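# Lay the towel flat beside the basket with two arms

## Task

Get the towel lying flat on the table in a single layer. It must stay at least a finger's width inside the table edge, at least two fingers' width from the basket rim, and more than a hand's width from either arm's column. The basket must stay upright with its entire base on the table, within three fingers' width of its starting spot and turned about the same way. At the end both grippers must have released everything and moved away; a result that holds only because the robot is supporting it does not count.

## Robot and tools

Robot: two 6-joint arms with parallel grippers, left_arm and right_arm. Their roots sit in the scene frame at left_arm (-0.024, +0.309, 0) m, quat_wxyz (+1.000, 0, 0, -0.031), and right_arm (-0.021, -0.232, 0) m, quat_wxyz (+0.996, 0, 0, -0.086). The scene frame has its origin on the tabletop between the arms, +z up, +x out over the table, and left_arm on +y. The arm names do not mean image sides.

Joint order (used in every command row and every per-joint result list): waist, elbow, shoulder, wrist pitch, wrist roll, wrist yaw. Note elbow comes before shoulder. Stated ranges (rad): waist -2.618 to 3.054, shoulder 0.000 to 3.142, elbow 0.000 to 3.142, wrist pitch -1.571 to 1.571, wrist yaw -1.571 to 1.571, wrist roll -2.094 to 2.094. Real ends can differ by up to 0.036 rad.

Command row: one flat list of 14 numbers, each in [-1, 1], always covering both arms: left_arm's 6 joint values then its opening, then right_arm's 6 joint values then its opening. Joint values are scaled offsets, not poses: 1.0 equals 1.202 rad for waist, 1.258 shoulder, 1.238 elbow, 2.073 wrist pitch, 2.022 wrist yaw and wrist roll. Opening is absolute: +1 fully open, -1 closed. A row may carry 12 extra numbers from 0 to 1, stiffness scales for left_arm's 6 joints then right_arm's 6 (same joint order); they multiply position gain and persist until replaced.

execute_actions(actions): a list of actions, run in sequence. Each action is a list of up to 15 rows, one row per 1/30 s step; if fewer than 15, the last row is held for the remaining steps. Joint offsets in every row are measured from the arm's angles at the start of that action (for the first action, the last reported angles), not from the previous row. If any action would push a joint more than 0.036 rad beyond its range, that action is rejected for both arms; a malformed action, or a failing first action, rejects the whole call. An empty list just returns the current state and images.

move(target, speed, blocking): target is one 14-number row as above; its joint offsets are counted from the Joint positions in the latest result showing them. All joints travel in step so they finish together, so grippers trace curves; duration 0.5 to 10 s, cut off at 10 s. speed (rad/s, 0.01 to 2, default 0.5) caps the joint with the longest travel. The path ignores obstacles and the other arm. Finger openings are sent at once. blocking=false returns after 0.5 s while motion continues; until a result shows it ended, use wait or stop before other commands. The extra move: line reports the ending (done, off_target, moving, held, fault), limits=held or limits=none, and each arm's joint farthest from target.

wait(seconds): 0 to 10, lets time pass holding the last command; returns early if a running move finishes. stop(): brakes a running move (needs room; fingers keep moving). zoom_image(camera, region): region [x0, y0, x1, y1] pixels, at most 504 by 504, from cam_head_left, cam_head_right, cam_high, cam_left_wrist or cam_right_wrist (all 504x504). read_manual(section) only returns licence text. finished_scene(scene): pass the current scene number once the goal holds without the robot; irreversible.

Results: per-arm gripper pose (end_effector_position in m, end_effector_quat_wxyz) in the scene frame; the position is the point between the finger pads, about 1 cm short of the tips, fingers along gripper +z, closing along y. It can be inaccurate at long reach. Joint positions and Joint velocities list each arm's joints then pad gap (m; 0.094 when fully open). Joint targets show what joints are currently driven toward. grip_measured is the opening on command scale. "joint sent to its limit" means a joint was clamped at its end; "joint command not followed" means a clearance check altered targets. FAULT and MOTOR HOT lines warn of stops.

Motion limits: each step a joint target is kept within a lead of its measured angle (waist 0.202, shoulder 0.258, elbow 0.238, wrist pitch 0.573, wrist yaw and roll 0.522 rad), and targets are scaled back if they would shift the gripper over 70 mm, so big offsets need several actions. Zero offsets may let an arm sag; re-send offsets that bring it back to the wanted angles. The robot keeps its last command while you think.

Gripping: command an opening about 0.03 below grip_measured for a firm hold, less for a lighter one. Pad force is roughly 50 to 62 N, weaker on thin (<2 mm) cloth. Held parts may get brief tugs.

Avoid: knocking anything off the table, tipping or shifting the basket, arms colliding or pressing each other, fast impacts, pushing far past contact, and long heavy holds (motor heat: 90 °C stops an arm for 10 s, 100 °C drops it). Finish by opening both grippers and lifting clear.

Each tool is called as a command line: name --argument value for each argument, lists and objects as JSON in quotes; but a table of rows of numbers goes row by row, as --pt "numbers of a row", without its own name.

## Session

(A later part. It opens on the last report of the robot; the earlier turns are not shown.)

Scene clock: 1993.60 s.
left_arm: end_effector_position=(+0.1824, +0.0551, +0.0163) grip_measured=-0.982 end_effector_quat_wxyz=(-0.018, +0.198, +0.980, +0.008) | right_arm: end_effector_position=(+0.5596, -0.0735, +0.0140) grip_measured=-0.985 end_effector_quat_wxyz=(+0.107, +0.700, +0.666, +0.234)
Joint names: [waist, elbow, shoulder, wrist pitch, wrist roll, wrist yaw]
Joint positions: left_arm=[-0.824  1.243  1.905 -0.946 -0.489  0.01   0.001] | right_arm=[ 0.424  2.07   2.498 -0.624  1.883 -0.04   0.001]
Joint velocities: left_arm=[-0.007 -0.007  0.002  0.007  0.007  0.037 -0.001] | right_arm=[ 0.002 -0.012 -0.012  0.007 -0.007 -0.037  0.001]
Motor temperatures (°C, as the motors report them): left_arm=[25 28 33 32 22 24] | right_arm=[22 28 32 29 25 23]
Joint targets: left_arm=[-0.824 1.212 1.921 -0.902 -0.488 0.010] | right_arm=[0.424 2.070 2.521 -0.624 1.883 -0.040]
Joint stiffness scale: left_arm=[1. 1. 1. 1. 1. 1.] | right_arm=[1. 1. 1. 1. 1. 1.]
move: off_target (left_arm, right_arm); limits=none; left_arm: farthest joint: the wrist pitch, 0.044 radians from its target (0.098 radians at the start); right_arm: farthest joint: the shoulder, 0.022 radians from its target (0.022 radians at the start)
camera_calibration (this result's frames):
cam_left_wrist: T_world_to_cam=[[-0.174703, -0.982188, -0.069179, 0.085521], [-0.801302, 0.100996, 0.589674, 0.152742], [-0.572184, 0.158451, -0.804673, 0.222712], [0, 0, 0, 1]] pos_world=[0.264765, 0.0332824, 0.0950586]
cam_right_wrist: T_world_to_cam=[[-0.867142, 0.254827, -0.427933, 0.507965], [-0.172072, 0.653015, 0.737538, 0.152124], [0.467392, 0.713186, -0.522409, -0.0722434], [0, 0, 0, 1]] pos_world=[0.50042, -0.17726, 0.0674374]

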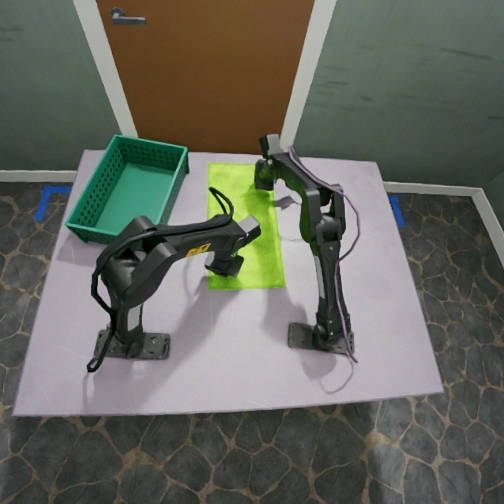

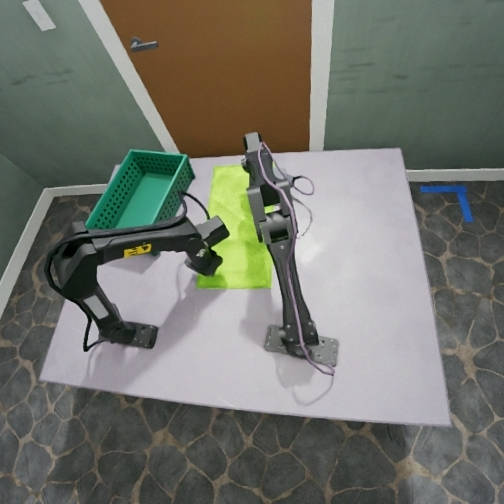

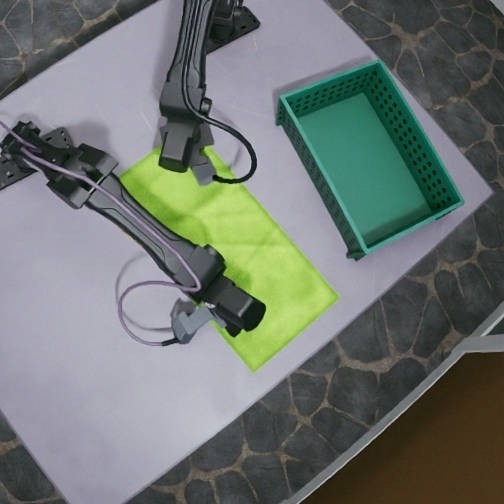

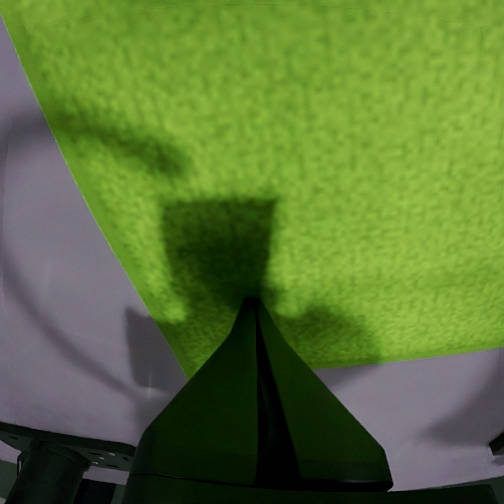

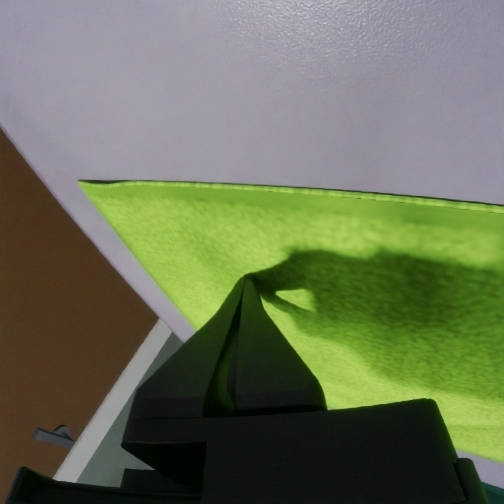

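move --target '[0.139,-0.119,-0.077,0.014,0.141,0,-1,0,0,0.018,0,0.05,0,-1]' --speed 0.1

Scene clock: 2010.57 s.
left_arm: end_effector_position=(+0.1991, +0.1023, +0.0161) grip_measured=-0.982 end_effector_quat_wxyz=(-0.019, +0.258, +0.966, -0.004) | right_arm: end_effector_position=(+0.5599, -0.0734, +0.0142) grip_measured=-0.985 end_effector_quat_wxyz=(+0.096, +0.731, +0.632, +0.239)
Joint names: [waist, elbow, shoulder, wrist pitch, wrist roll, wrist yaw]
Joint positions: left_arm=[-0.674  1.127  1.819 -0.909 -0.214  0.026  0.001] | right_arm=[ 0.424  2.07   2.498 -0.623  1.98  -0.04   0.001]
Joint velocities: left_arm=[-0.012  0.012  0.007  0.007 -0.037 -0.022 -0.   ] | right_arm=[ 0.007  0.012 -0.017 -0.007  0.007 -0.007 -0.   ]
Motor temperatures (°C, as the motors report them): left_arm=[25 28 32 31 22 24] | right_arm=[22 28 32 30 25 23]
Joint targets: left_arm=[-0.658 1.096 1.809 -0.917 -0.204 0.010] | right_arm=[0.424 2.070 2.521 -0.624 1.985 -0.040]
Joint stiffness scale: left_arm=[1. 1. 1. 1. 1. 1.] | right_arm=[1. 1. 1. 1. 1. 1.]
move: off_target (left_arm, right_arm); limits=none; left_arm: farthest joint: the elbow, 0.031 radians from its target (0.147 radians at the start); right_arm: farthest joint: the shoulder, 0.022 radians from its target (0.022 radians at the start)
camera_calibration (this result's frames):
cam_left_wrist: T_world_to_cam=[[-0.29513, -0.954559, -0.0414192, 0.155462], [-0.77603, 0.214193, 0.593211, 0.144797], [-0.557383, 0.207217, -0.803981, 0.216614], [0, 0, 0, 1]] pos_world=[0.278985, 0.0724976, 0.094698]
cam_right_wrist: T_world_to_cam=[[-0.847874, 0.345684, -0.402009, 0.503815], [-0.107608, 0.630249, 0.7689, 0.113779], [0.519162, 0.69519, -0.497173, -0.103017], [0, 0, 0, 1]] pos_world=[0.492897, -0.174253, 0.0638363]

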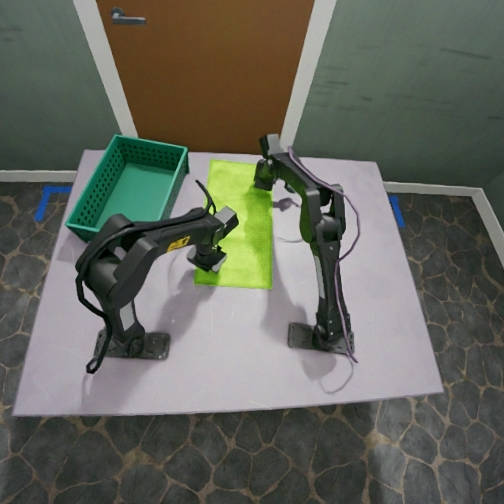

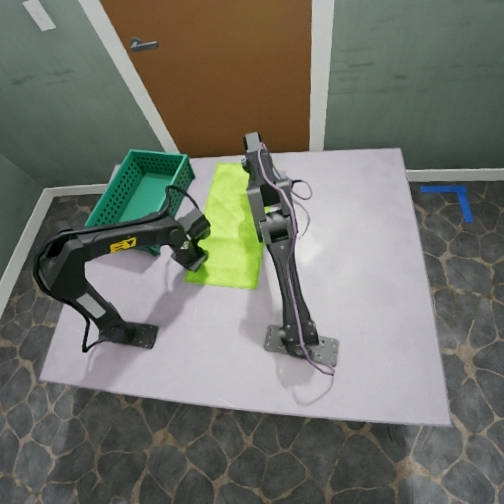

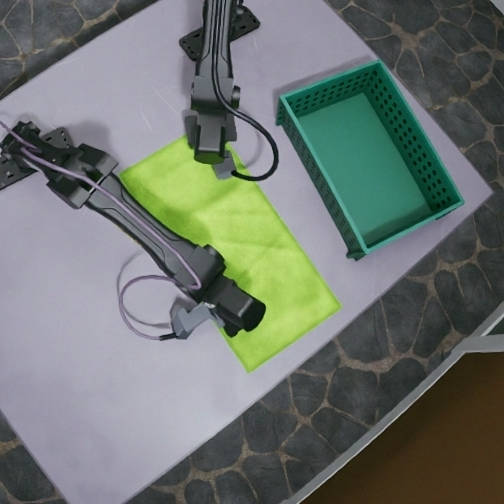

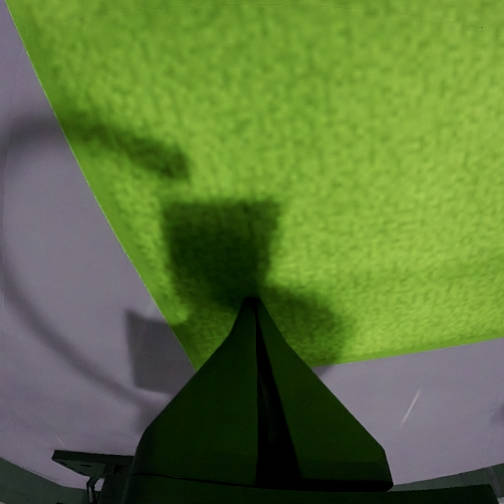

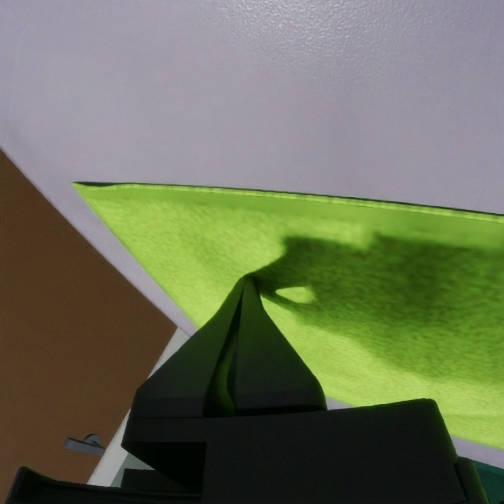

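move --target '[0,0.02,-0.14,-0.02,0,-0.01,-1,0,0.02,-0.1,0,0,0.015,-1]' --speed 0.25

move --target '[0.35,-0.22,-0.85,0.1,0.1,0,-1,-0.6,-0.85,-1.0,0,-0.5,0,-1]' --speed 0.7

Scene clock: 2017.40 s.
left_arm: end_effector_position=(+0.2050, +0.0991, +0.0605) grip_measured=-0.982 end_effector_quat_wxyz=(+0.041, +0.259, +0.965, -0.031) | right_arm: end_effector_position=(+0.5680, -0.0743, +0.0727) grip_measured=-0.985 end_effector_quat_wxyz=(+0.124, +0.722, +0.621, +0.279)
Joint names: [waist, elbow, shoulder, wrist pitch, wrist roll, wrist yaw]
Joint positions: left_arm=[-0.674  1.127  1.664 -0.933 -0.214  0.017  0.001] | right_arm=[ 0.424  2.07   2.398 -0.623  1.98  -0.023  0.001]
Joint velocities: left_arm=[ 0.002 -0.002 -0.007  0.037  0.022 -0.022 -0.001] | right_arm=[ 0.007 -0.012 -0.012  0.022  0.022  0.007 -0.   ]
Motor temperatures (°C, as the motors report them): left_arm=[25 28 31 31 22 24] | right_arm=[22 28 33 30 25 23]
Joint targets: left_arm=[-0.674 1.151 1.643 -0.950 -0.214 0.006] | right_arm=[0.424 2.095 2.372 -0.623 1.980 -0.010]
Joint stiffness scale: left_arm=[1. 1. 1. 1. 1. 1.] | right_arm=[1. 1. 1. 1. 1. 1.]
move: off_target (left_arm, right_arm); limits=none; left_arm: farthest joint: the elbow, 0.025 radians from its target (0.025 radians at the start); right_arm: farthest joint: the shoulder, 0.026 radians from its target (0.126 radians at the start)
camera_calibration (this result's frames):
cam_left_wrist: T_world_to_cam=[[-0.293385, -0.955973, 0.00633831, 0.152847], [-0.831975, 0.258585, 0.490867, 0.136951], [-0.470895, 0.13874, -0.871211, 0.249438], [0, 0, 0, 1]] pos_world=[0.276242, 0.0760972, 0.14912]
cam_right_wrist: T_world_to_cam=[[-0.800488, 0.35811, -0.480599, 0.514248], [-0.178831, 0.622633, 0.761806, 0.110619], [0.572047, 0.695763, -0.434369, -0.112013], [0, 0, 0, 1]] pos_world=[0.495509, -0.175098, 0.114222]

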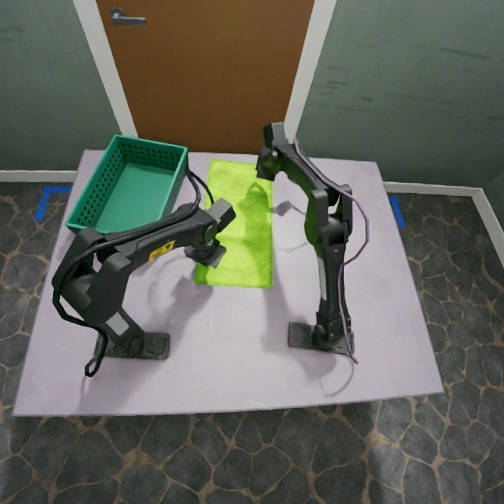

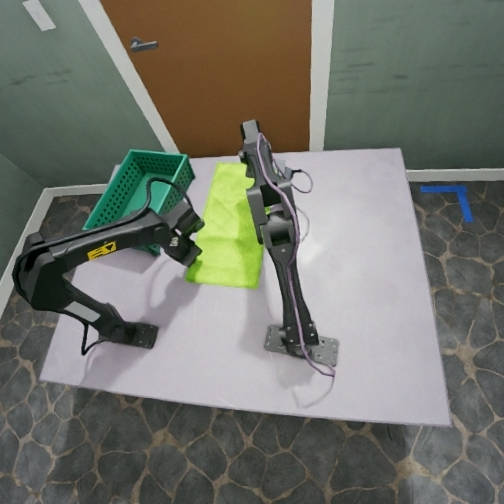

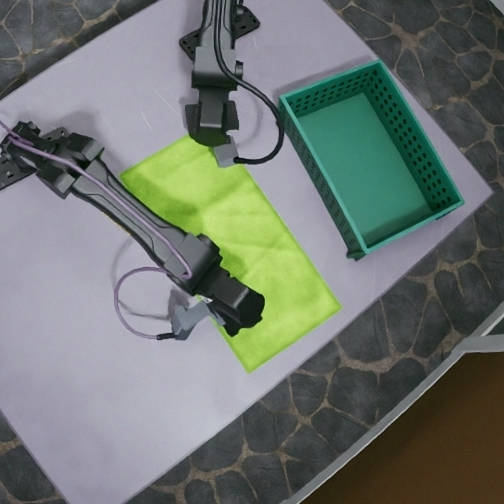

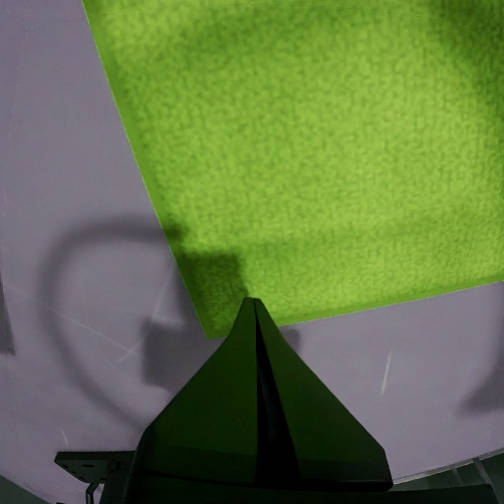

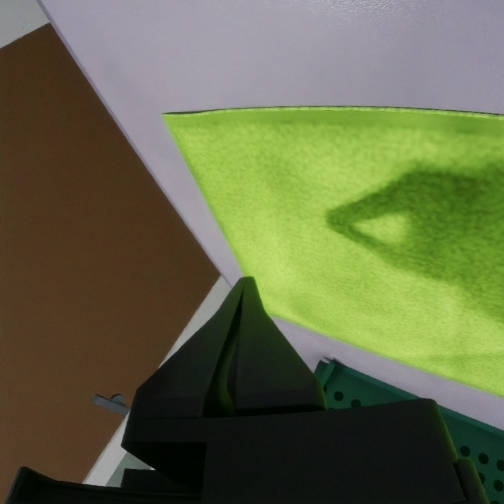

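Scene clock: 2020.03 s.
left_arm: end_effector_position=(+0.2064, +0.2287, +0.2747) grip_measured=-0.982 end_effector_quat_wxyz=(+0.507, +0.135, +0.846, -0.097) | right_arm: end_effector_position=(+0.2913, -0.3789, +0.2162) grip_measured=-0.985 end_effector_quat_wxyz=(+0.377, +0.602, +0.694, +0.116)
Joint names: [waist, elbow, shoulder, wrist pitch, wrist roll, wrist yaw]
Joint positions: left_arm=[-0.266  0.87   0.607 -0.749 -0.023  0.017  0.001] | right_arm=[-0.286  1.027  1.161 -0.626  0.985 -0.029  0.001]
Joint velocities: left_arm=[ 0.002 -0.002 -0.002  0.037 -0.066  0.007 -0.   ] | right_arm=[-0.012 -0.007 -0.022  0.037 -0.125 -0.051 -0.001]
Motor temperatures (°C, as the motors report them): left_arm=[25 28 31 32 22 24] | right_arm=[22 28 32 30 25 23]
Joint targets: left_arm=[-0.253 0.854 0.594 -0.726 -0.012 0.017] | right_arm=[-0.297 1.018 1.140 -0.622 0.969 -0.023]
Joint stiffness scale: left_arm=[1. 1. 1. 1. 1. 1.] | right_arm=[1. 1. 1. 1. 1. 1.]
move: off_target (left_arm, right_arm); limits=none; left_arm: farthest joint: the wrist pitch, 0.024 radians from its target (0.207 radians at the start); right_arm: farthest joint: the shoulder, 0.021 radians from its target (1.258 radians at the start)
camera_calibration (this result's frames):
cam_left_wrist: T_world_to_cam=[[-0.17506, -0.964211, 0.199125, 0.200307], [-0.896164, 0.0722938, -0.437795, 0.310479], [0.407731, -0.255089, -0.876747, 0.328887], [0, 0, 0, 1]] pos_world=[0.179209, 0.254588, 0.38439]
cam_right_wrist: T_world_to_cam=[[-0.732561, -0.089675, -0.674768, 0.32339], [-0.302443, 0.930944, 0.204627, 0.41482], [0.609822, 0.353981, -0.709095, 0.239365], [0, 0, 0, 1]] pos_world=[0.216392, -0.441905, 0.303063]

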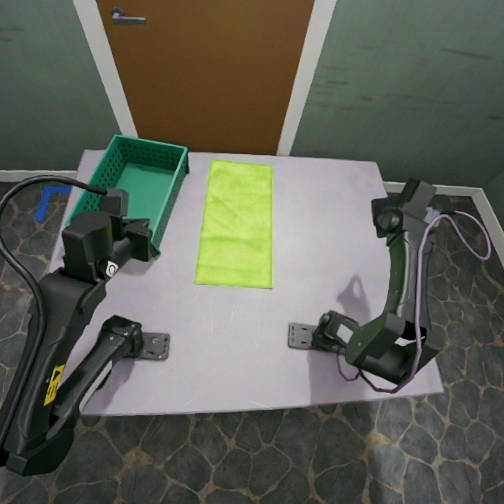

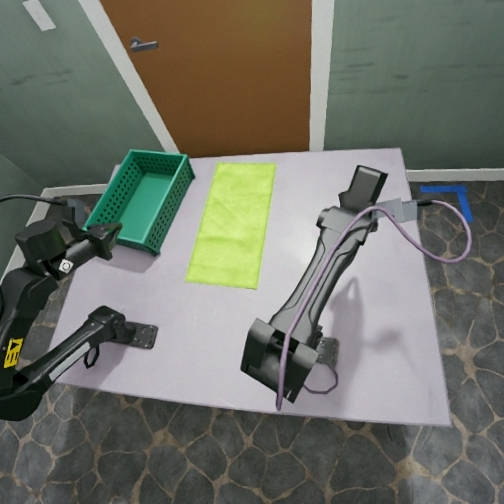

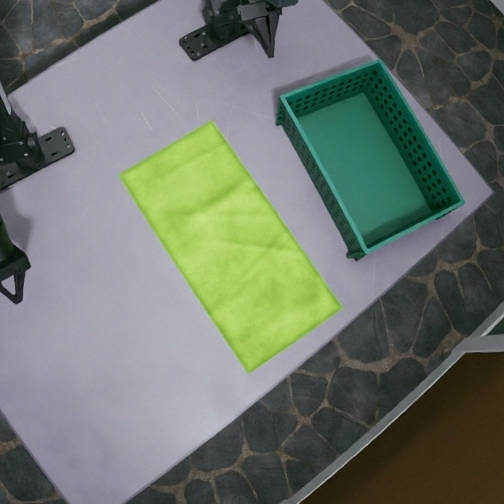

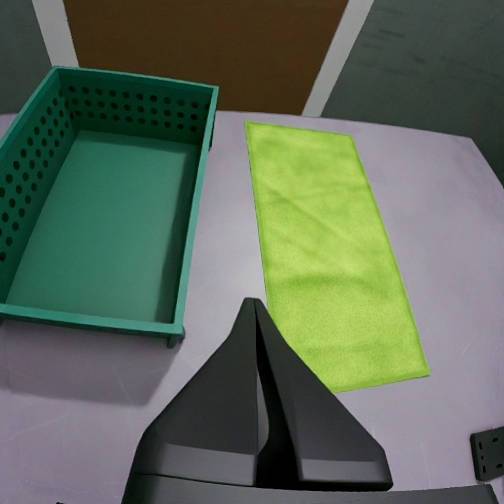

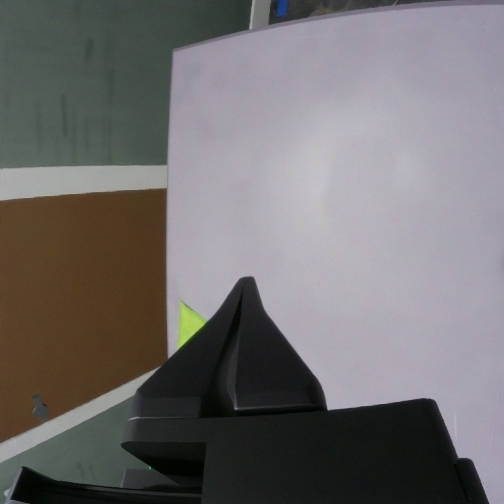

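zoom_image --camera "cam_high" --region '[290, 240, 410, 360]'

Region (290, 240, 410, 360) of cam_high's 504x504 image, scaled by 4.200, with more detail than that image has.

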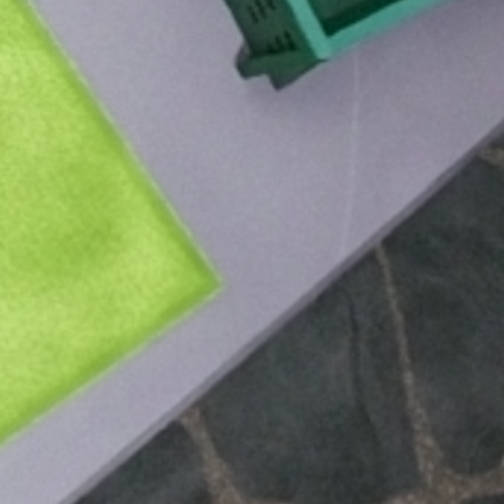

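finished_scene --scene 2

The scene is finished: the task was done.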